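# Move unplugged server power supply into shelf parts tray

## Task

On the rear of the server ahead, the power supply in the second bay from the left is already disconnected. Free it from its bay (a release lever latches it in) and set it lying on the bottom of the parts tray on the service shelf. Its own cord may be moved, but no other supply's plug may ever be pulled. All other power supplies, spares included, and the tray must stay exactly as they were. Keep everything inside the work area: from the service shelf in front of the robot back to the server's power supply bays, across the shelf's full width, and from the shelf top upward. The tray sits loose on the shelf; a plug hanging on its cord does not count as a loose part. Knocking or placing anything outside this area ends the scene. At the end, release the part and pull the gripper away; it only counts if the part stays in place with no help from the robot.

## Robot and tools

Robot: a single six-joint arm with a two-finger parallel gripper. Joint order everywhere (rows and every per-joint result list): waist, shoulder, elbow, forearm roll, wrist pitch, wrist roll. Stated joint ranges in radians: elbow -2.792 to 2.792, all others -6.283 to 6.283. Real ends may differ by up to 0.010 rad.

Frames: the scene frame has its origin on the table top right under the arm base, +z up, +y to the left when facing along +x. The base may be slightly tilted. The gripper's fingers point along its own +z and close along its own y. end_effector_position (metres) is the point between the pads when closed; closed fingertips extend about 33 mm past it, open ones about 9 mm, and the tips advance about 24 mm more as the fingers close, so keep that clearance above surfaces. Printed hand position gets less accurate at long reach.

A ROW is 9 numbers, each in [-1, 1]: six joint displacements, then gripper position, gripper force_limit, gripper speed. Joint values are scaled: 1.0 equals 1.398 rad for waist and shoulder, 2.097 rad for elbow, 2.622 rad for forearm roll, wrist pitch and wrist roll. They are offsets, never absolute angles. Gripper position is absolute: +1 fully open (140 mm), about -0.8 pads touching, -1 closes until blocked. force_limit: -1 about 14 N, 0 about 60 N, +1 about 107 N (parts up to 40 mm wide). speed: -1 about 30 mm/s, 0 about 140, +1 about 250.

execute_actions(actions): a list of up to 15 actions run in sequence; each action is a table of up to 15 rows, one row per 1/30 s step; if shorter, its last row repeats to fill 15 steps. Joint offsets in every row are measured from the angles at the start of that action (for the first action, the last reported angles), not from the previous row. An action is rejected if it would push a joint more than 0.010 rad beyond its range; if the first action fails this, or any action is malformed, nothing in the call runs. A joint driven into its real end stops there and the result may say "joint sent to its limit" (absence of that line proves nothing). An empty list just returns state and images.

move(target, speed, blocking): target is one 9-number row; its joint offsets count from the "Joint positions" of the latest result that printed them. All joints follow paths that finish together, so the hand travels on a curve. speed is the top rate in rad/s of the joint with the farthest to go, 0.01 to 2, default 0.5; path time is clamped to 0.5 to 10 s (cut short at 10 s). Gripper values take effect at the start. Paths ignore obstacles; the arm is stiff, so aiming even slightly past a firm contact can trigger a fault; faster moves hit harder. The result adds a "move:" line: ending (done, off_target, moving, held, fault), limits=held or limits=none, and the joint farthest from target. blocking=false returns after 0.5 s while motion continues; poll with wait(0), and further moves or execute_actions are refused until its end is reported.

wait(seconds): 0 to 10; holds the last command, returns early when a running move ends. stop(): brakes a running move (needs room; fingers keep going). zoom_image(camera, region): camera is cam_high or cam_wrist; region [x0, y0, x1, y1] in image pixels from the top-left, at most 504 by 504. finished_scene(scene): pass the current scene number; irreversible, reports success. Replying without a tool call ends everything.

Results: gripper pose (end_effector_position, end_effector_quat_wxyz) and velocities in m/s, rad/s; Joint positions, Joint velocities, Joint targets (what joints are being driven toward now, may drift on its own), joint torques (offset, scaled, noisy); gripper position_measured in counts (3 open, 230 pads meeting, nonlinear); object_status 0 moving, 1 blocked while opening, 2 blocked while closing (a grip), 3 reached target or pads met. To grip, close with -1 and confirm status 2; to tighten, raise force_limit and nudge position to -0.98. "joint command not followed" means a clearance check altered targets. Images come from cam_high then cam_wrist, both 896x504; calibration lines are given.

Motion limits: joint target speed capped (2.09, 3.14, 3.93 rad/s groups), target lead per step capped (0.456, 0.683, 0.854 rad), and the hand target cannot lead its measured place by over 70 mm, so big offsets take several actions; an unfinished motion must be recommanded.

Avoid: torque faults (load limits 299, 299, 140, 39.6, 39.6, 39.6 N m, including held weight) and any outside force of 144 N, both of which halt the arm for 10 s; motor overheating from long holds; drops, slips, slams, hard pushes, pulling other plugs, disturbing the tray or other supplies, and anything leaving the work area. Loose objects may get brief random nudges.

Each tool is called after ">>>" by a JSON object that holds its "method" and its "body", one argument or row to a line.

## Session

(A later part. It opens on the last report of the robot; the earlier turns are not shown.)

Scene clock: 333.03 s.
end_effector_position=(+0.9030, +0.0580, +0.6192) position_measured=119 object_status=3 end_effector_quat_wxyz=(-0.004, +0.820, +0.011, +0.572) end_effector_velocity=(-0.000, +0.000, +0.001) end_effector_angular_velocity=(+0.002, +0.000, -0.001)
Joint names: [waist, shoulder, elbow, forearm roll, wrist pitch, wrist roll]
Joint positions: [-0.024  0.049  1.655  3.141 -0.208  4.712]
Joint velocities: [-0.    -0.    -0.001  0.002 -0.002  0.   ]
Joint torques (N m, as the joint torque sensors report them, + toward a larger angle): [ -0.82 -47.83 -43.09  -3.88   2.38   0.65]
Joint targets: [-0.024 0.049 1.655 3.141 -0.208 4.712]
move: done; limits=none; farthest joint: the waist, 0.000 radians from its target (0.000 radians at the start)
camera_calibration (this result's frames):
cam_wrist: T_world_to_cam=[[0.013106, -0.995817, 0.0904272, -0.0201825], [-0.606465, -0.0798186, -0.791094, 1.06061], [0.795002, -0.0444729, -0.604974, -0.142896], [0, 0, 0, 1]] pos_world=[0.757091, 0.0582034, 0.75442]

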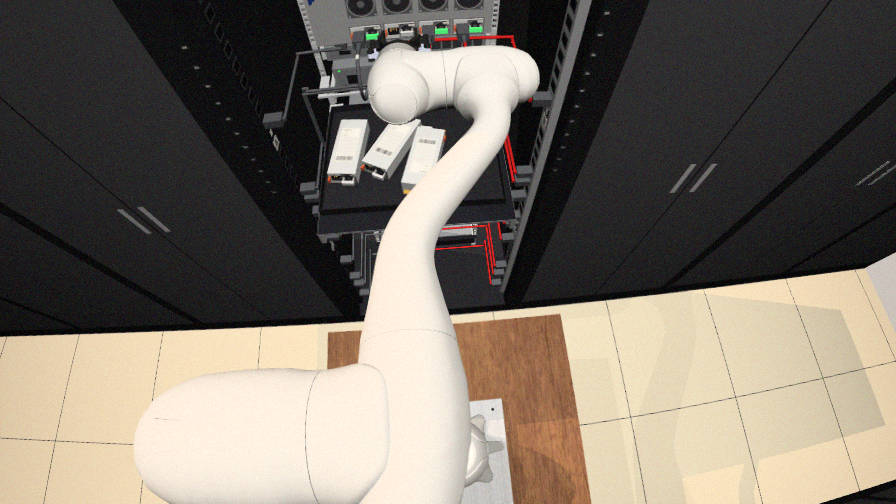

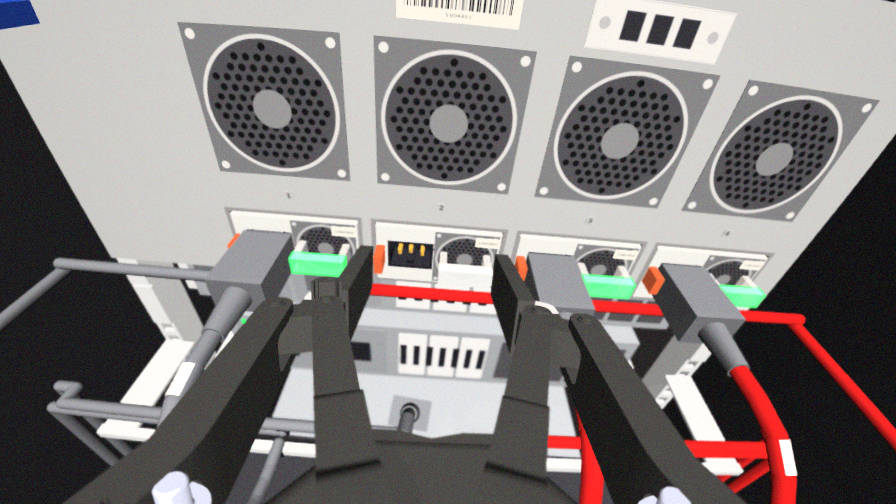

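>>> {"method": "execute_actions", "body": {
  "actions": [
    [[0,0,0,0,0,0,-0.15,-0.6,-1]],
    [[0,0,0,0,0,0,-0.15,-0.6,-1]]
  ]
}}

>>> {"method": "zoom_image", "body": {
  "camera": "cam_wrist",
  "region": [330, 200, 550, 310]
}}

Scene clock: 342.87 s.
end_effector_position=(+0.9030, +0.0576, +0.6192) position_measured=137 object_status=2 end_effector_quat_wxyz=(-0.004, +0.820, +0.011, +0.572) end_effector_velocity=(-0.000, +0.001, +0.001) end_effector_angular_velocity=(+0.003, -0.000, -0.000)
Joint names: [waist, shoulder, elbow, forearm roll, wrist pitch, wrist roll]
Joint positions: [-0.025  0.049  1.655  3.141 -0.208  4.712]
Joint velocities: [ 0.    -0.    -0.001  0.002 -0.     0.001]
Joint torques (N m, as the joint torque sensors report them, + toward a larger angle): [ 49.09 -10.65 -45.07  -0.34   5.3   -0.16]
Joint targets: [-0.025 0.049 1.655 3.141 -0.208 4.712]
camera_calibration (this result's frames):
cam_wrist: T_world_to_cam=[[0.0126362, -0.995813, 0.0905359, -0.0202674], [-0.60653, -0.0796172, -0.791064, 1.06059], [0.79496, -0.0449167, -0.604997, -0.142879], [0, 0, 0, 1]] pos_world=[0.757119, 0.0578412, 0.754389]

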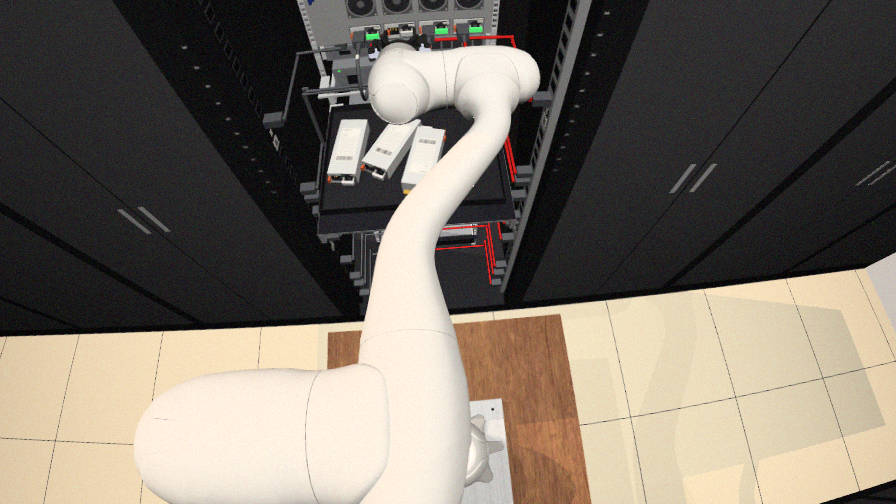

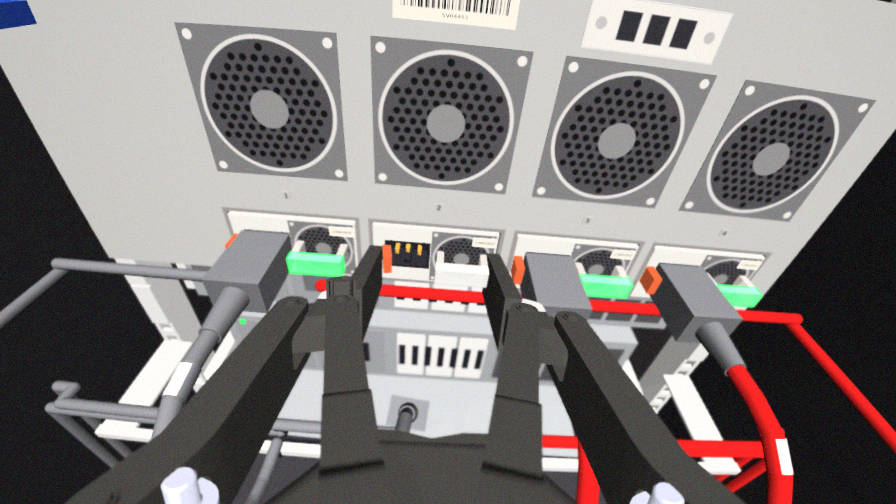

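Region (330, 200, 550, 310) of cam_wrist's 896x504 image, scaled by 2.291, with more detail than that image has.

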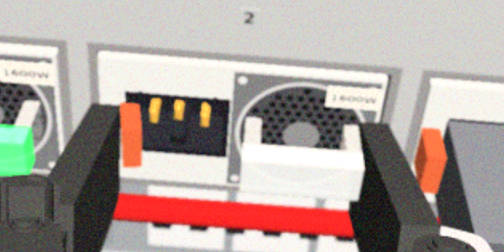

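>>> {"method": "move", "body": {
  "target": [-0.0016, -0.0017, 0.0012, 0, 0, 0, -0.15, -0.6, -1],
  "speed": 0.01
}}

>>> {"method": "zoom_image", "body": {
  "camera": "cam_wrist",
  "region": [330, 200, 550, 310]
}}

Scene clock: 350.83 s.
end_effector_position=(+0.9017, +0.0556, +0.6192) position_measured=145 object_status=0 end_effector_quat_wxyz=(-0.003, +0.820, +0.010, +0.573) end_effector_velocity=(-0.000, -0.001, -0.000) end_effector_angular_velocity=(+0.002, -0.000, -0.001)
Joint names: [waist, shoulder, elbow, forearm roll, wrist pitch, wrist roll]
Joint positions: [-0.027  0.047  1.657  3.141 -0.208  4.712]
Joint velocities: [-0.001 -0.     0.     0.002  0.     0.   ]
Joint torques (N m, as the joint torque sensors report them, + toward a larger angle): [ 53.93 -57.3  -30.88   0.55  -4.74   0.27]
Joint targets: [-0.027 0.047 1.657 3.141 -0.208 4.712]
move: done; limits=none; farthest joint: the shoulder, 0.001 radians from its target (0.003 radians at the start)
camera_calibration (this result's frames):
cam_wrist: T_world_to_cam=[[0.0104497, -0.995833, 0.090591, -0.0203041], [-0.606639, -0.0783329, -0.791109, 1.05972], [0.794909, -0.0466892, -0.60493, -0.141825], [0, 0, 0, 1]] pos_world=[0.755816, 0.0561696, 0.754397]

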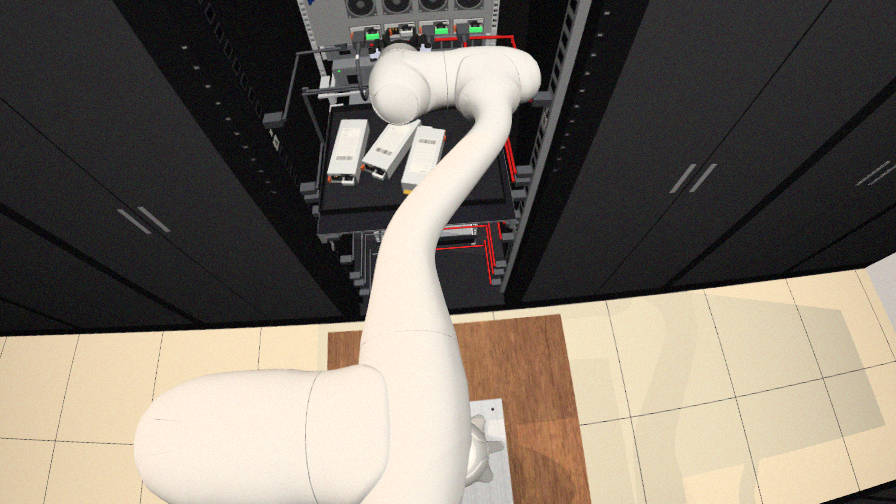

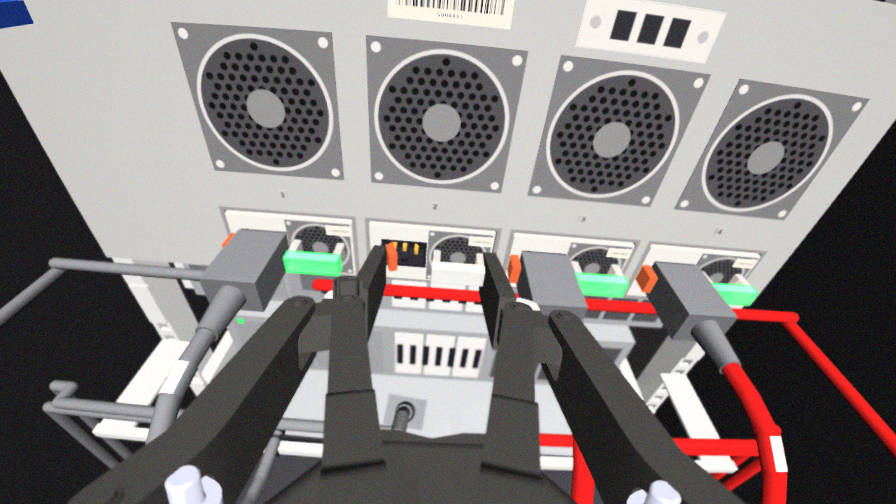

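Region (330, 200, 550, 310) of cam_wrist's 896x504 image, scaled by 2.291, with more detail than that image has.

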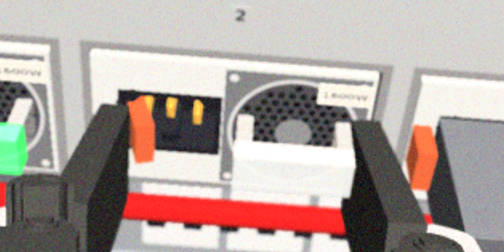

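>>> {"method": "zoom_image", "body": {
  "camera": "cam_wrist",
  "region": [360, 225, 430, 295]
}}

Region (360, 225, 430, 295) of cam_wrist's 896x504 image, scaled by 7.200, with more detail than that image has.

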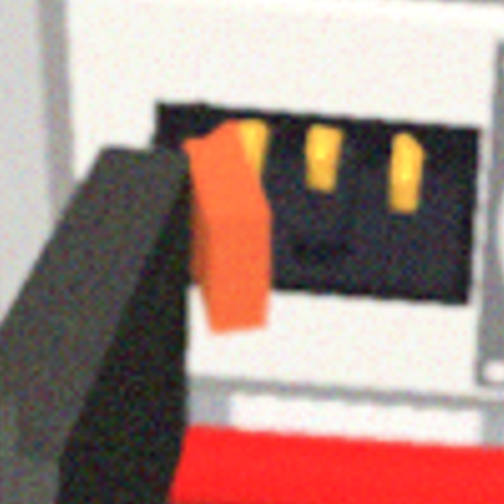

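>>> {"method": "move", "body": {
  "target": [-0.0014, 0.0008, -0.0005, 0, 0, 0, -0.15, -0.6, -1],
  "speed": 0.01
}}

>>> {"method": "zoom_image", "body": {
  "camera": "cam_wrist",
  "region": [330, 200, 550, 310]
}}

Scene clock: 362.67 s.
end_effector_position=(+0.9024, +0.0540, +0.6191) position_measured=145 object_status=2 end_effector_quat_wxyz=(-0.003, +0.820, +0.009, +0.572) end_effector_velocity=(+0.001, -0.001, +0.002) end_effector_angular_velocity=(-0.000, -0.002, -0.001)
Joint names: [waist, shoulder, elbow, forearm roll, wrist pitch, wrist roll]
Joint positions: [-0.029  0.048  1.656  3.141 -0.208  4.712]
Joint velocities: [-0.001  0.001 -0.003 -0.    -0.001  0.   ]
Joint torques (N m, as the joint torque sensors report them, + toward a larger angle): [ -1.08  -7.27 -39.26  -3.52   2.61   0.72]
Joint targets: [-0.029 0.048 1.656 3.141 -0.208 4.712]
move: done; limits=none; farthest joint: the waist, 0.000 radians from its target (0.002 radians at the start)
camera_calibration (this result's frames):
cam_wrist: T_world_to_cam=[[0.00870362, -0.995857, 0.090513, -0.0202258], [-0.606942, -0.0771971, -0.790988, 1.06006], [0.794699, -0.0480517, -0.605099, -0.142149], [0, 0, 0, 1]] pos_world=[0.756537, 0.0548612, 0.754313]

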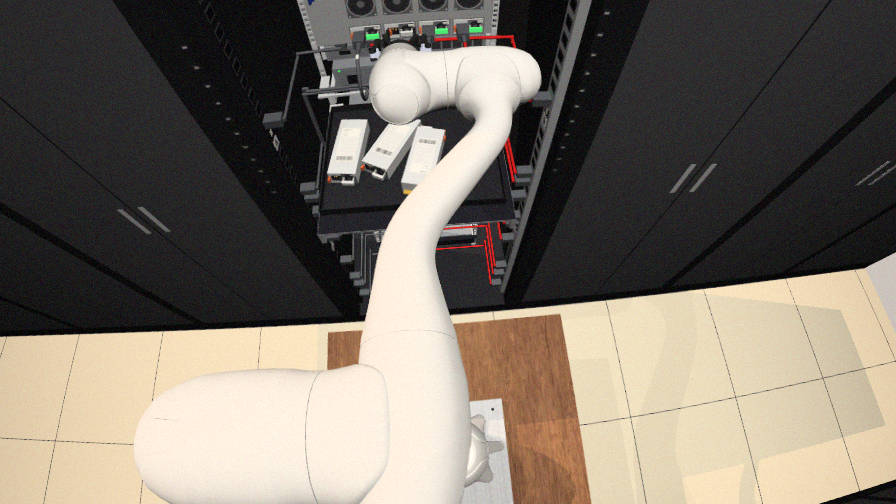

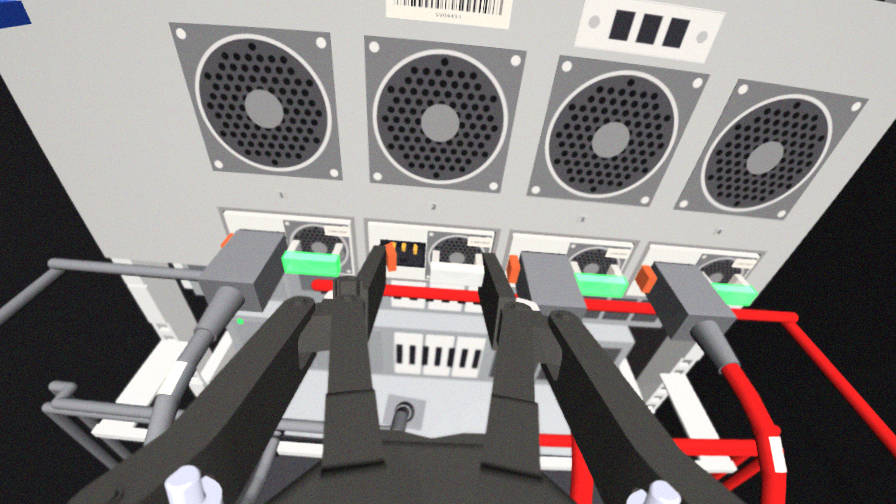

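Region (330, 200, 550, 310) of cam_wrist's 896x504 image, scaled by 2.291, with more detail than that image has.

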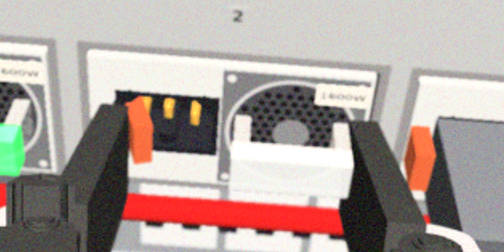

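>>> {"method": "execute_actions", "body": {
  "actions": [
    [[0,-0.0002,0.00014,0,0,0,-1,0.7,-1],[0,-0.0004,0.00028,0,0,0,-1,0.7,-1]],
    [[0,0,0,0,0,0,-1,0.7,-1]]
  ]
}}

Scene clock: 373.00 s.
end_effector_position=(+0.9021, +0.0538, +0.6191) position_measured=152 object_status=2 end_effector_quat_wxyz=(-0.003, +0.820, +0.009, +0.572) end_effector_velocity=(+0.000, +0.001, -0.000) end_effector_angular_velocity=(+0.000, +0.000, +0.001)
Joint names: [waist, shoulder, elbow, forearm roll, wrist pitch, wrist roll]
Joint positions: [-0.029  0.048  1.657  3.141 -0.208  4.712]
Joint velocities: [ 0.001  0.    -0.     0.    -0.    -0.   ]
Joint torques (N m, as the joint torque sensors report them, + toward a larger angle): [ 12.31  -6.12 -37.75  -2.22   1.85   0.96]
Joint targets: [-0.029 0.048 1.657 3.141 -0.208 4.712]
camera_calibration (this result's frames):
cam_wrist: T_world_to_cam=[[0.00843497, -0.995855, 0.0905636, -0.0202668], [-0.606925, -0.0770759, -0.791013, 1.05987], [0.794714, -0.0482931, -0.605059, -0.141932], [0, 0, 0, 1]] pos_world=[0.756228, 0.0546533, 0.75433]

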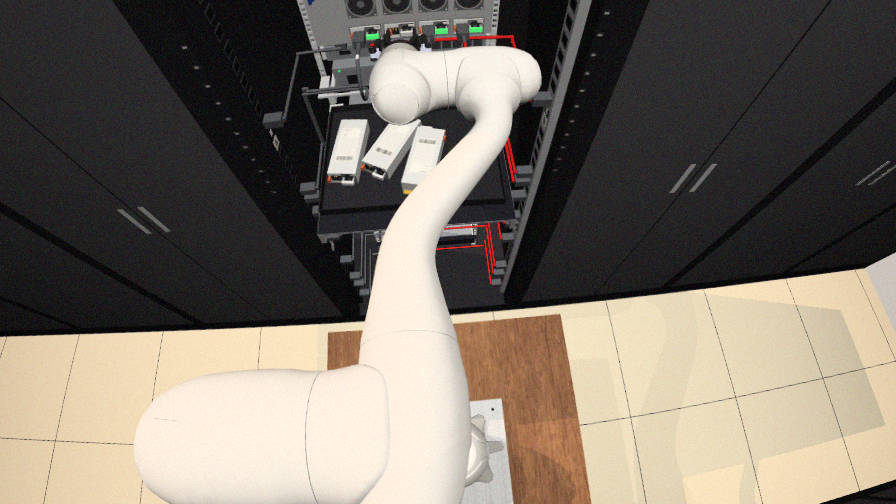

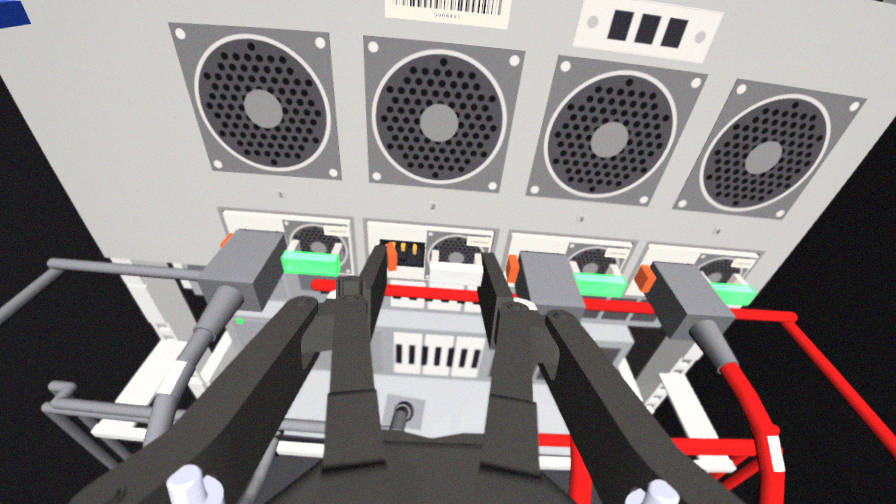

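Now pull gently, 3 mm first.

>>> {"method": "move", "body": {
  "target": [-0.0003, -0.00345, 0.0024, 0, 0.0001, 0, -1, 0.7, -1],
  "speed": 0.01
}}

>>> {"method": "zoom_image", "body": {
  "camera": "cam_wrist",
  "region": [330, 200, 550, 310]
}}

Scene clock: 375.97 s.
end_effector_position=(+0.8991, +0.0535, +0.6192) position_measured=153 object_status=2 end_effector_quat_wxyz=(-0.003, +0.820, +0.009, +0.572) end_effector_velocity=(+0.000, -0.001, -0.001) end_effector_angular_velocity=(-0.001, +0.001, -0.001)
Joint names: [waist, shoulder, elbow, forearm roll, wrist pitch, wrist roll]
Joint positions: [-0.029  0.043  1.662  3.141 -0.208  4.712]
Joint velocities: [-0.002  0.     0.001  0.     0.    -0.001]
Joint torques (N m, as the joint torque sensors report them, + toward a larger angle): [ -0.87 -50.33 -28.21  -3.01  -5.4    1.34]
Joint targets: [-0.030 0.043 1.662 3.141 -0.208 4.712]
move: done; limits=none; farthest joint: the waist, 0.000 radians from its target (0.000 radians at the start)
camera_calibration (this result's frames):
cam_wrist: T_world_to_cam=[[0.00812784, -0.995857, 0.0905666, -0.0202976], [-0.606913, -0.0768932, -0.79104, 1.05808], [0.794727, -0.0485366, -0.605024, -0.139554], [0, 0, 0, 1]] pos_world=[0.753238, 0.0543725, 0.754392]

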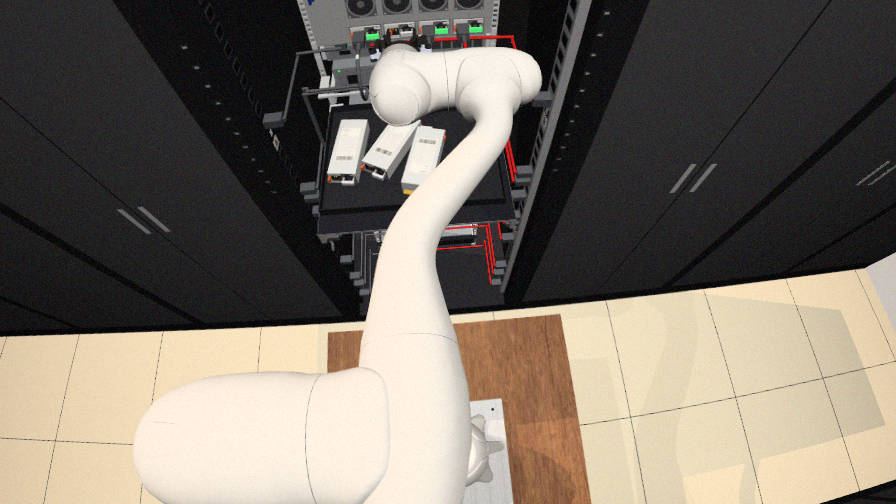

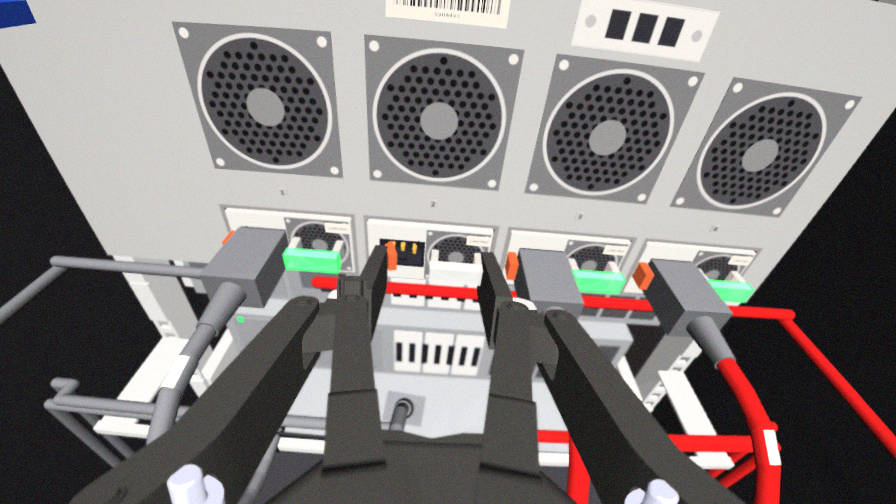

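Region (330, 200, 550, 310) of cam_wrist's 896x504 image, scaled by 2.291, with more detail than that image has.

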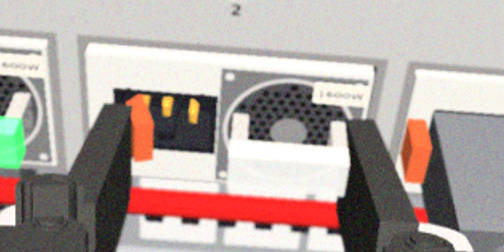

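>>> {"method": "move", "body": {
  "target": [0.0004, -0.02312, 0.01586, 0, 0.00036, 0, -1, 0.7, -1],
  "speed": 0.025
}}

Scene clock: 388.80 s.
end_effector_position=(+0.8790, +0.0536, +0.6194) position_measured=153 object_status=2 end_effector_quat_wxyz=(-0.003, +0.820, +0.009, +0.572) end_effector_velocity=(-0.001, -0.002, +0.002) end_effector_angular_velocity=(-0.004, -0.003, -0.001)
Joint names: [waist, shoulder, elbow, forearm roll, wrist pitch, wrist roll]
Joint positions: [-0.029  0.011  1.695  3.141 -0.207  4.712]
Joint velocities: [-0.002 -0.002 -0.    -0.003  0.001 -0.001]
Joint torques (N m, as the joint torque sensors report them, + toward a larger angle): [  3.09 -44.75 -36.38  -3.39  -1.56   1.1 ]
Joint targets: [-0.029 0.011 1.695 3.141 -0.207 4.712]
move: done; limits=none; farthest joint: the waist, 0.000 radians from its target (0.001 radians at the start)
camera_calibration (this result's frames):
cam_wrist: T_world_to_cam=[[0.00867278, -0.995853, 0.0905608, -0.0205051], [-0.606873, -0.0772205, -0.791038, 1.04604], [0.794751, -0.0480984, -0.605027, -0.123477], [0, 0, 0, 1]] pos_world=[0.733125, 0.0544167, 0.754608]

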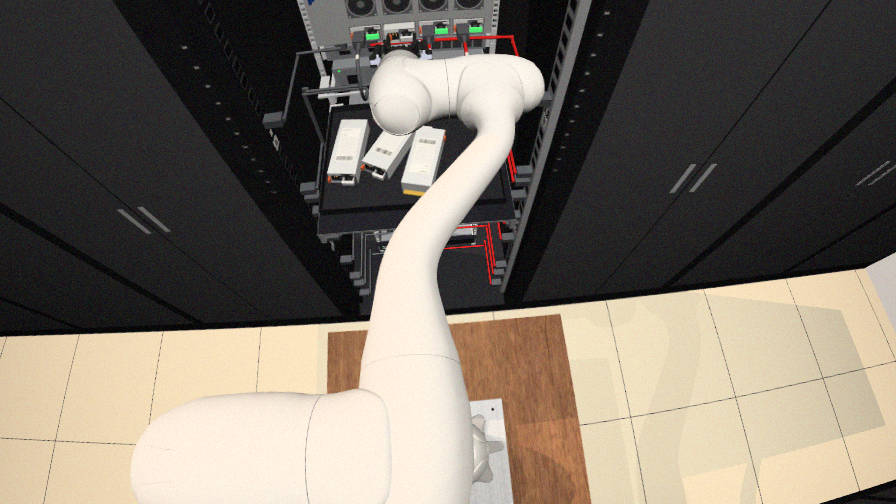

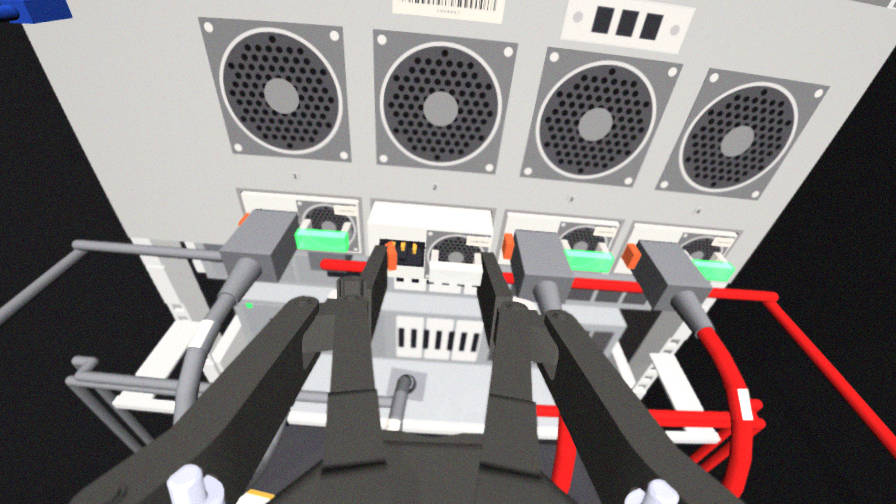

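>>> {"method": "move", "body": {
  "target": [0.0004, -0.05207, 0.03402, 0, -0.00055, 0, -1, 0.7, -1],
  "speed": 0.05
}}

Scene clock: 403.17 s.
end_effector_position=(+0.8340, +0.0532, +0.6195) position_measured=153 object_status=2 end_effector_quat_wxyz=(-0.003, +0.820, +0.010, +0.572) end_effector_velocity=(-0.000, +0.001, +0.000) end_effector_angular_velocity=(+0.001, -0.001, +0.002)
Joint names: [waist, shoulder, elbow, forearm roll, wrist pitch, wrist roll]
Joint positions: [-0.028 -0.062  1.766  3.141 -0.208  4.712]
Joint velocities: [ 0.002 -0.     0.     0.     0.001  0.   ]
Joint torques (N m, as the joint torque sensors report them, + toward a larger angle): [ -6.66 -37.34 -43.24  -4.05   1.98   1.07]
Joint targets: [-0.028 -0.062 1.766 3.141 -0.208 4.712]
move: done; limits=none; farthest joint: the waist, 0.000 radians from its target (0.000 radians at the start)
camera_calibration (this result's frames):
cam_wrist: T_world_to_cam=[[0.00922987, -0.995849, 0.0905544, -0.020936], [-0.606805, -0.0775565, -0.791058, 1.01878], [0.794798, -0.0476475, -0.605001, -0.0877256], [0, 0, 0, 1]] pos_world=[0.688116, 0.0539837, 0.754733]

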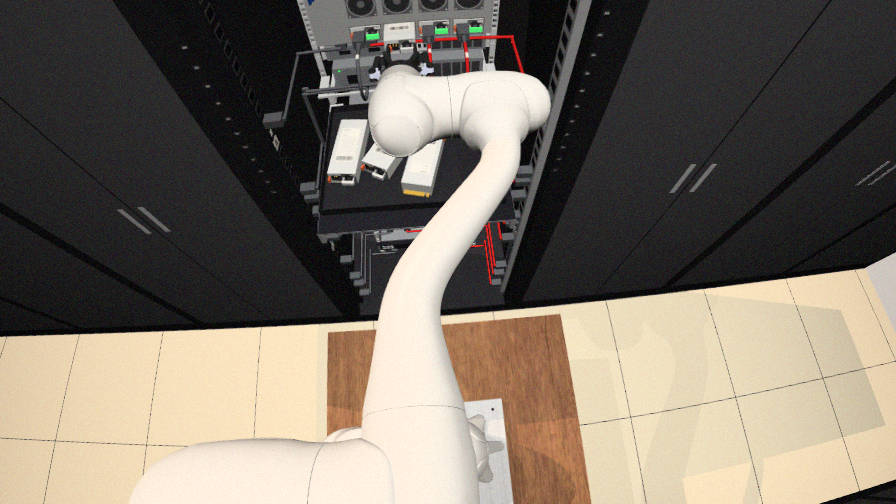

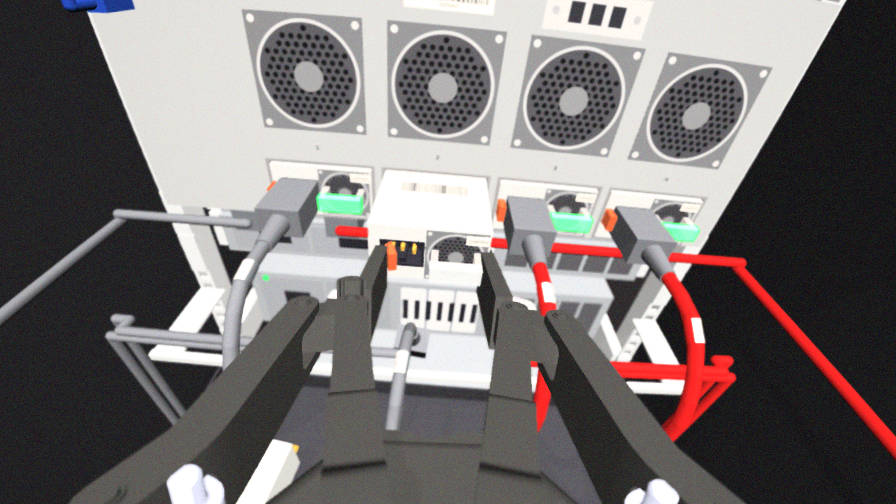

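>>> {"method": "move", "body": {
  "target": [0.0022, -0.07302, 0.0430, 0, -0.00455, 0, -1, 0.7, -1],
  "speed": 0.06
}}

Scene clock: 444.03 s.
end_effector_position=(+0.7719, +0.0544, +0.6196) position_measured=153 object_status=2 end_effector_quat_wxyz=(-0.004, +0.820, +0.011, +0.572) end_effector_velocity=(-0.000, +0.001, +0.001) end_effector_angular_velocity=(+0.000, -0.001, +0.001)
Joint names: [waist, shoulder, elbow, forearm roll, wrist pitch, wrist roll]
Joint positions: [-0.025 -0.164  1.856  3.141 -0.22   4.712]
Joint velocities: [ 0.001 -0.    -0.001 -0.     0.     0.   ]
Joint torques (N m, as the joint torque sensors report them, + toward a larger angle): [ -2.25 -26.65 -45.66  -4.16   2.89   0.83]
Joint targets: [-0.025 -0.164 1.856 3.141 -0.220 4.712]
move: done; limits=none; farthest joint: the waist, 0.000 radians from its target (0.003 radians at the start)
camera_calibration (this result's frames):
cam_wrist: T_world_to_cam=[[0.0122858, -0.995818, 0.0905242, -0.0215259], [-0.6066, -0.0793922, -0.791033, 0.981138], [0.794913, -0.0451934, -0.605038, -0.0384254], [0, 0, 0, 1]] pos_world=[0.625967, 0.0547223, 0.754813]

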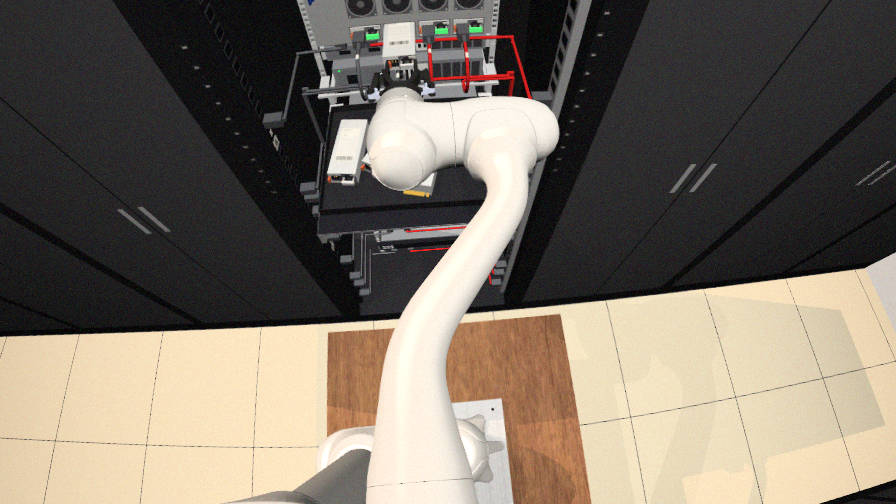

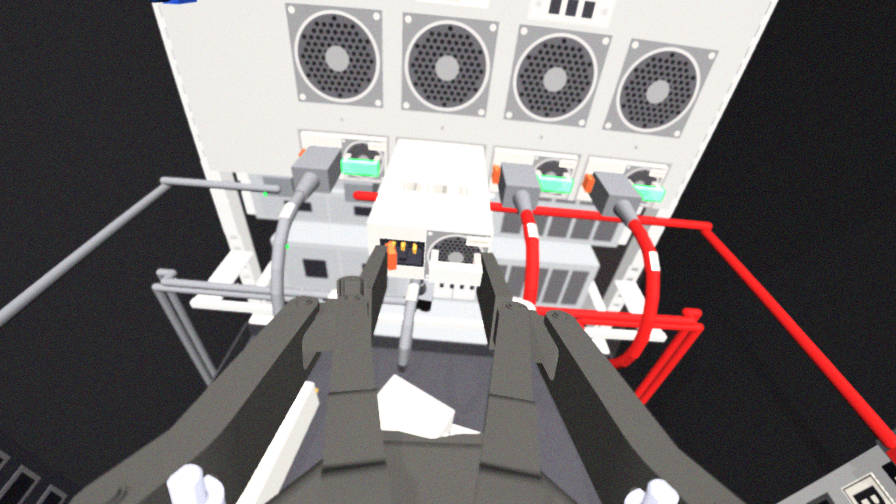

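>>> {"method": "execute_actions", "body": {
  "actions": [
    [[0,0,0,0,0,0,0.25,0,-0.8]],
    [[0,0,0,0,0,0,0.25,0,-0.8]]
  ]
}}

Scene clock: 496.77 s.
end_effector_position=(+0.7718, +0.0544, +0.6196) position_measured=98 object_status=3 end_effector_quat_wxyz=(-0.004, +0.820, +0.011, +0.572) end_effector_velocity=(-0.001, +0.002, +0.004) end_effector_angular_velocity=(+0.001, -0.006, +0.002)
Joint names: [waist, shoulder, elbow, forearm roll, wrist pitch, wrist roll]
Joint positions: [-0.025 -0.164  1.857  3.141 -0.22   4.712]
Joint velocities: [ 0.002 -0.004 -0.001  0.     0.001  0.001]
Joint torques (N m, as the joint torque sensors report them, + toward a larger angle): [ -0.96 -22.84 -43.7   -3.88   2.27   0.45]
Joint targets: [-0.025 -0.164 1.857 3.141 -0.220 4.712]
camera_calibration (this result's frames):
cam_wrist: T_world_to_cam=[[0.012317, -0.995818, 0.0905241, -0.021528], [-0.606624, -0.0794096, -0.791013, 0.981122], [0.794893, -0.0451711, -0.605065, -0.038371], [0, 0, 0, 1]] pos_world=[0.625938, 0.0547393, 0.754812]

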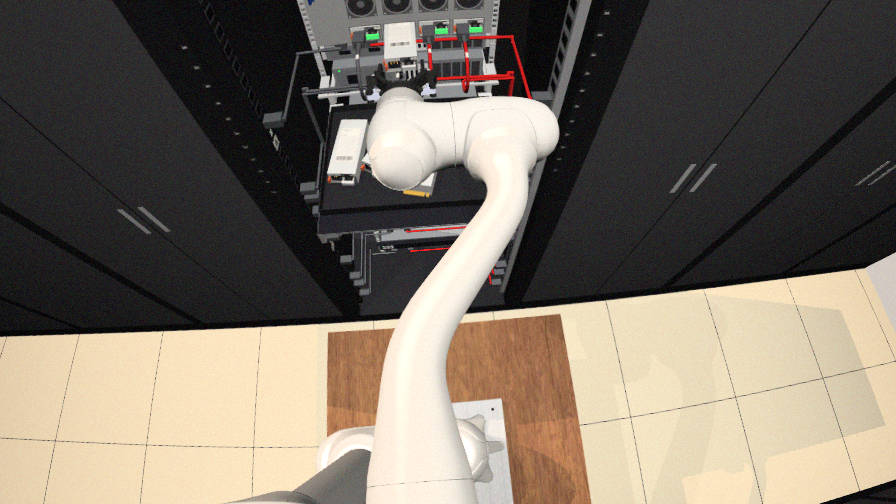

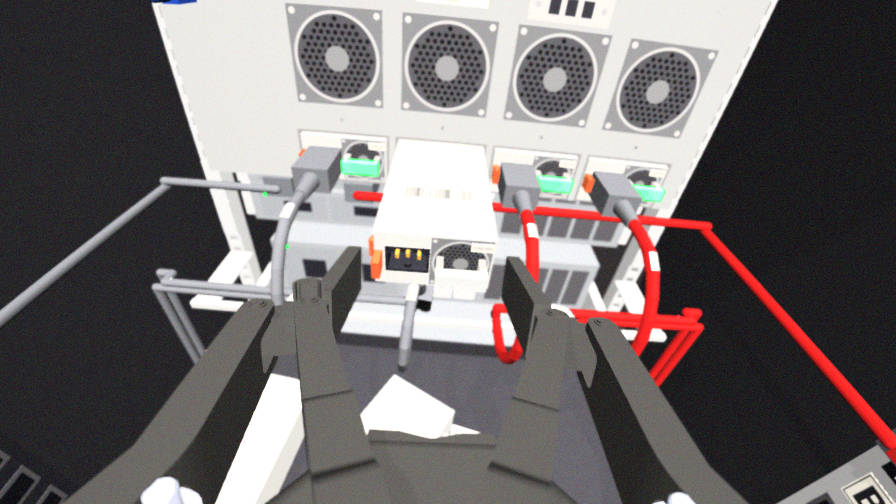

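>>> {"method": "move", "body": {
  "target": [0, -0.0358, 0.0196, 0.1964, 0.0839, -0.1964, 0.25, 0, 0],
  "speed": 0.8
}}

Scene clock: 541.37 s.
end_effector_position=(+0.7598, +0.0546, +0.6929) position_measured=98 object_status=3 end_effector_quat_wxyz=(-0.005, +0.749, +0.010, +0.662) end_effector_velocity=(-0.001, -0.001, +0.002) end_effector_angular_velocity=(-0.000, -0.003, -0.002)
Joint names: [waist, shoulder, elbow, forearm roll, wrist pitch, wrist roll]
Joint positions: [-0.025 -0.214  1.898  3.656 -0.     4.197]
Joint velocities: [-0.002 -0.002 -0.001  0.001  0.001 -0.001]
Joint torques (N m, as the joint torque sensors report them, + toward a larger angle): [ -0.37 -17.76 -43.66  -3.14   2.24   0.71]
Joint targets: [-0.025 -0.214 1.898 3.656 -0.000 4.197]
move: done; limits=none; farthest joint: the elbow, 0.001 radians from its target (0.042 radians at the start)
camera_calibration (this result's frames):
cam_wrist: T_world_to_cam=[[-0.00660985, -0.996258, 0.0861715, -0.0104114], [-0.41123, -0.0758413, -0.908371, 0.964432], [0.911508, -0.0414405, -0.40919, -0.20899], [0, 0, 0, 1]] pos_world=[0.587031, 0.0541107, 0.791443]

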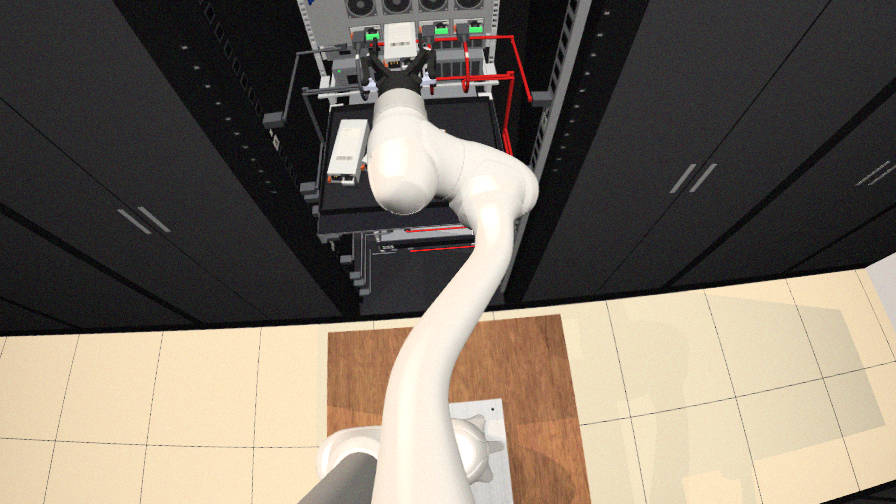

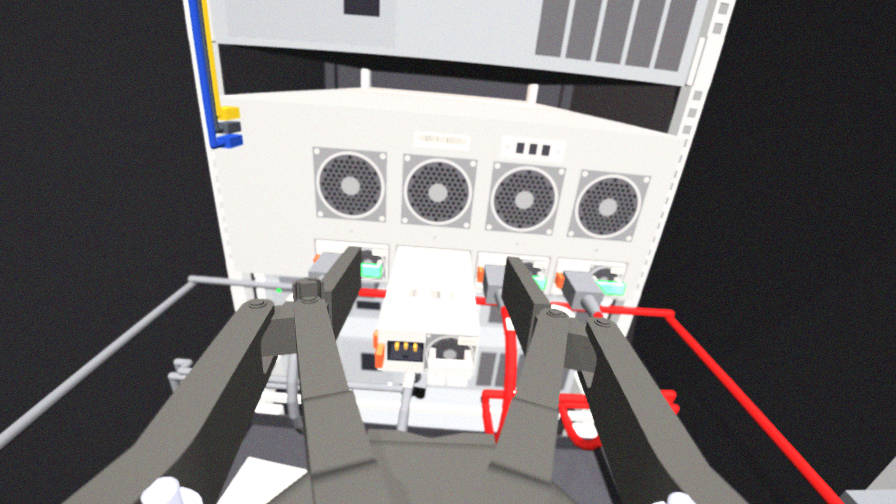

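>>> {"method": "move", "body": {
  "target": [-0.0024, 0.1584, -0.2591, 0.9977, 0.3757, -0.9977, 0.25, 0, 0],
  "speed": 1.5
}}

Scene clock: 546.33 s.
end_effector_position=(+0.7947, +0.0494, +0.6903) position_measured=98 object_status=3 end_effector_quat_wxyz=(+0.003, +0.924, +0.006, +0.383) end_effector_velocity=(+0.000, -0.000, -0.001) end_effector_angular_velocity=(-0.000, +0.001, -0.000)
Joint names: [waist, shoulder, elbow, forearm roll, wrist pitch, wrist roll]
Joint positions: [-0.029  0.007  1.354  6.271  0.985  1.582]
Joint velocities: [-0.     0.     0.001 -0.     0.     0.   ]
Joint torques (N m, as the joint torque sensors report them, + toward a larger angle): [ -1.91 -39.7  -43.01   4.54  -2.03   0.32]
Joint targets: [-0.029 0.007 1.354 6.271 0.985 1.582]
move: done; limits=none; farthest joint: the waist, 0.000 radians from its target (0.003 radians at the start)
camera_calibration (this result's frames):
cam_wrist: T_world_to_cam=[[0.0351029, -0.995342, 0.0897876, -0.0508067], [-0.883962, -0.0728373, -0.46185, 1.0433], [0.466239, -0.0631565, -0.882402, 0.439506], [0, 0, 0, 1]] pos_world=[0.719103, 0.0531786, 0.874229]

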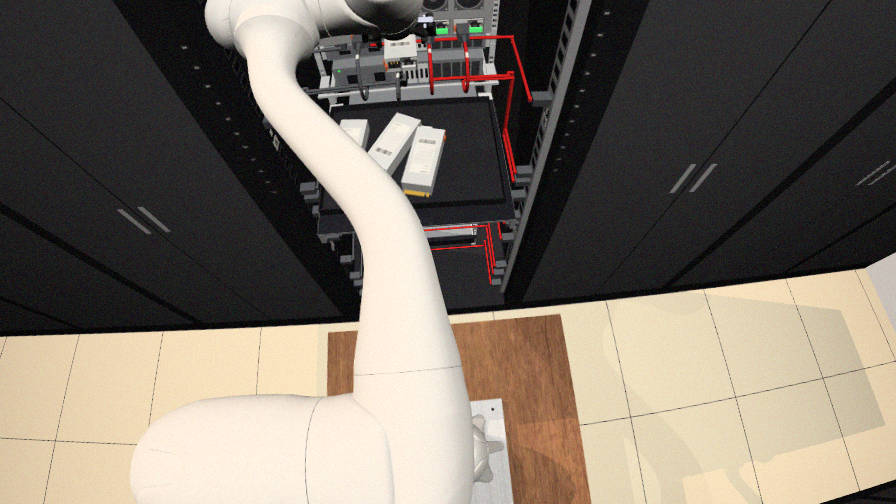

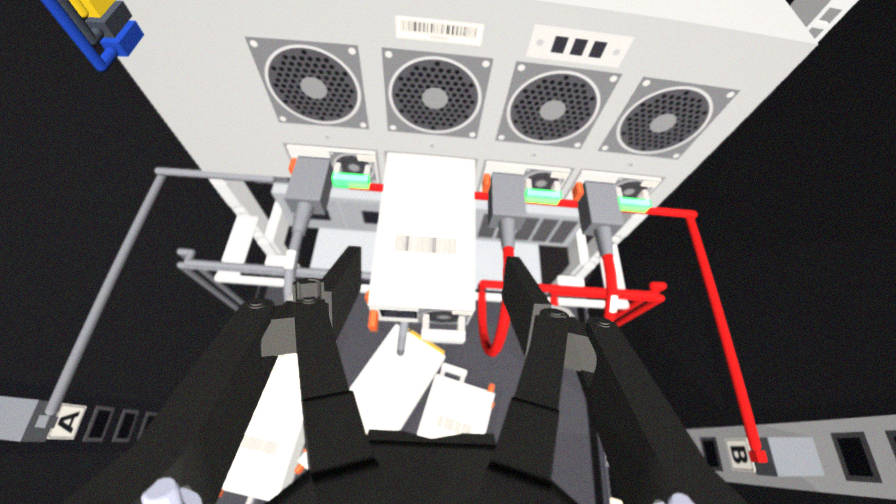

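>>> {"method": "zoom_image", "body": {
  "camera": "cam_high",
  "region": [380, 80, 540, 240]
}}

>>> {"method": "zoom_image", "body": {
  "camera": "cam_wrist",
  "region": [320, 140, 560, 350]
}}

Region (380, 80, 540, 240) of cam_high's 896x504 image, scaled by 3.150, with more detail than that image has.

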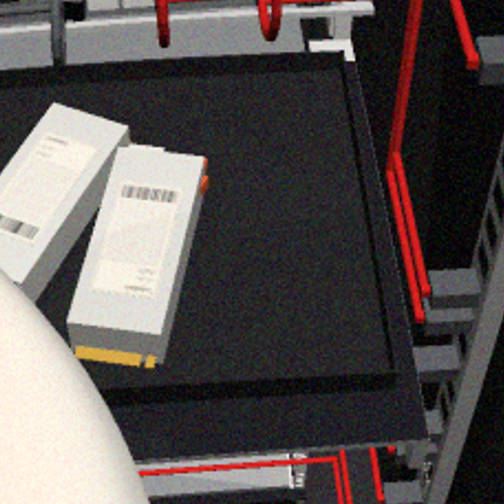

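Region (320, 140, 560, 350) of cam_wrist's 896x504 image, scaled by 2.100, with more detail than that image has; it fills the top 441 rows of this view, and the rest is white.

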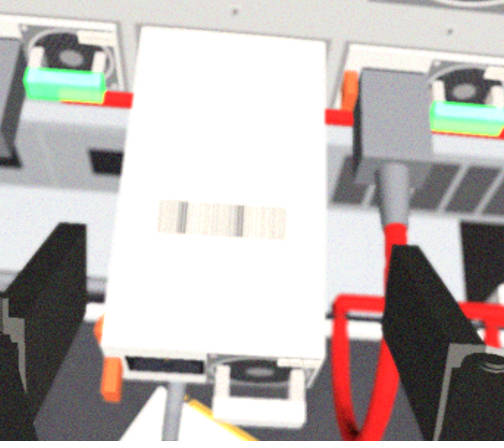

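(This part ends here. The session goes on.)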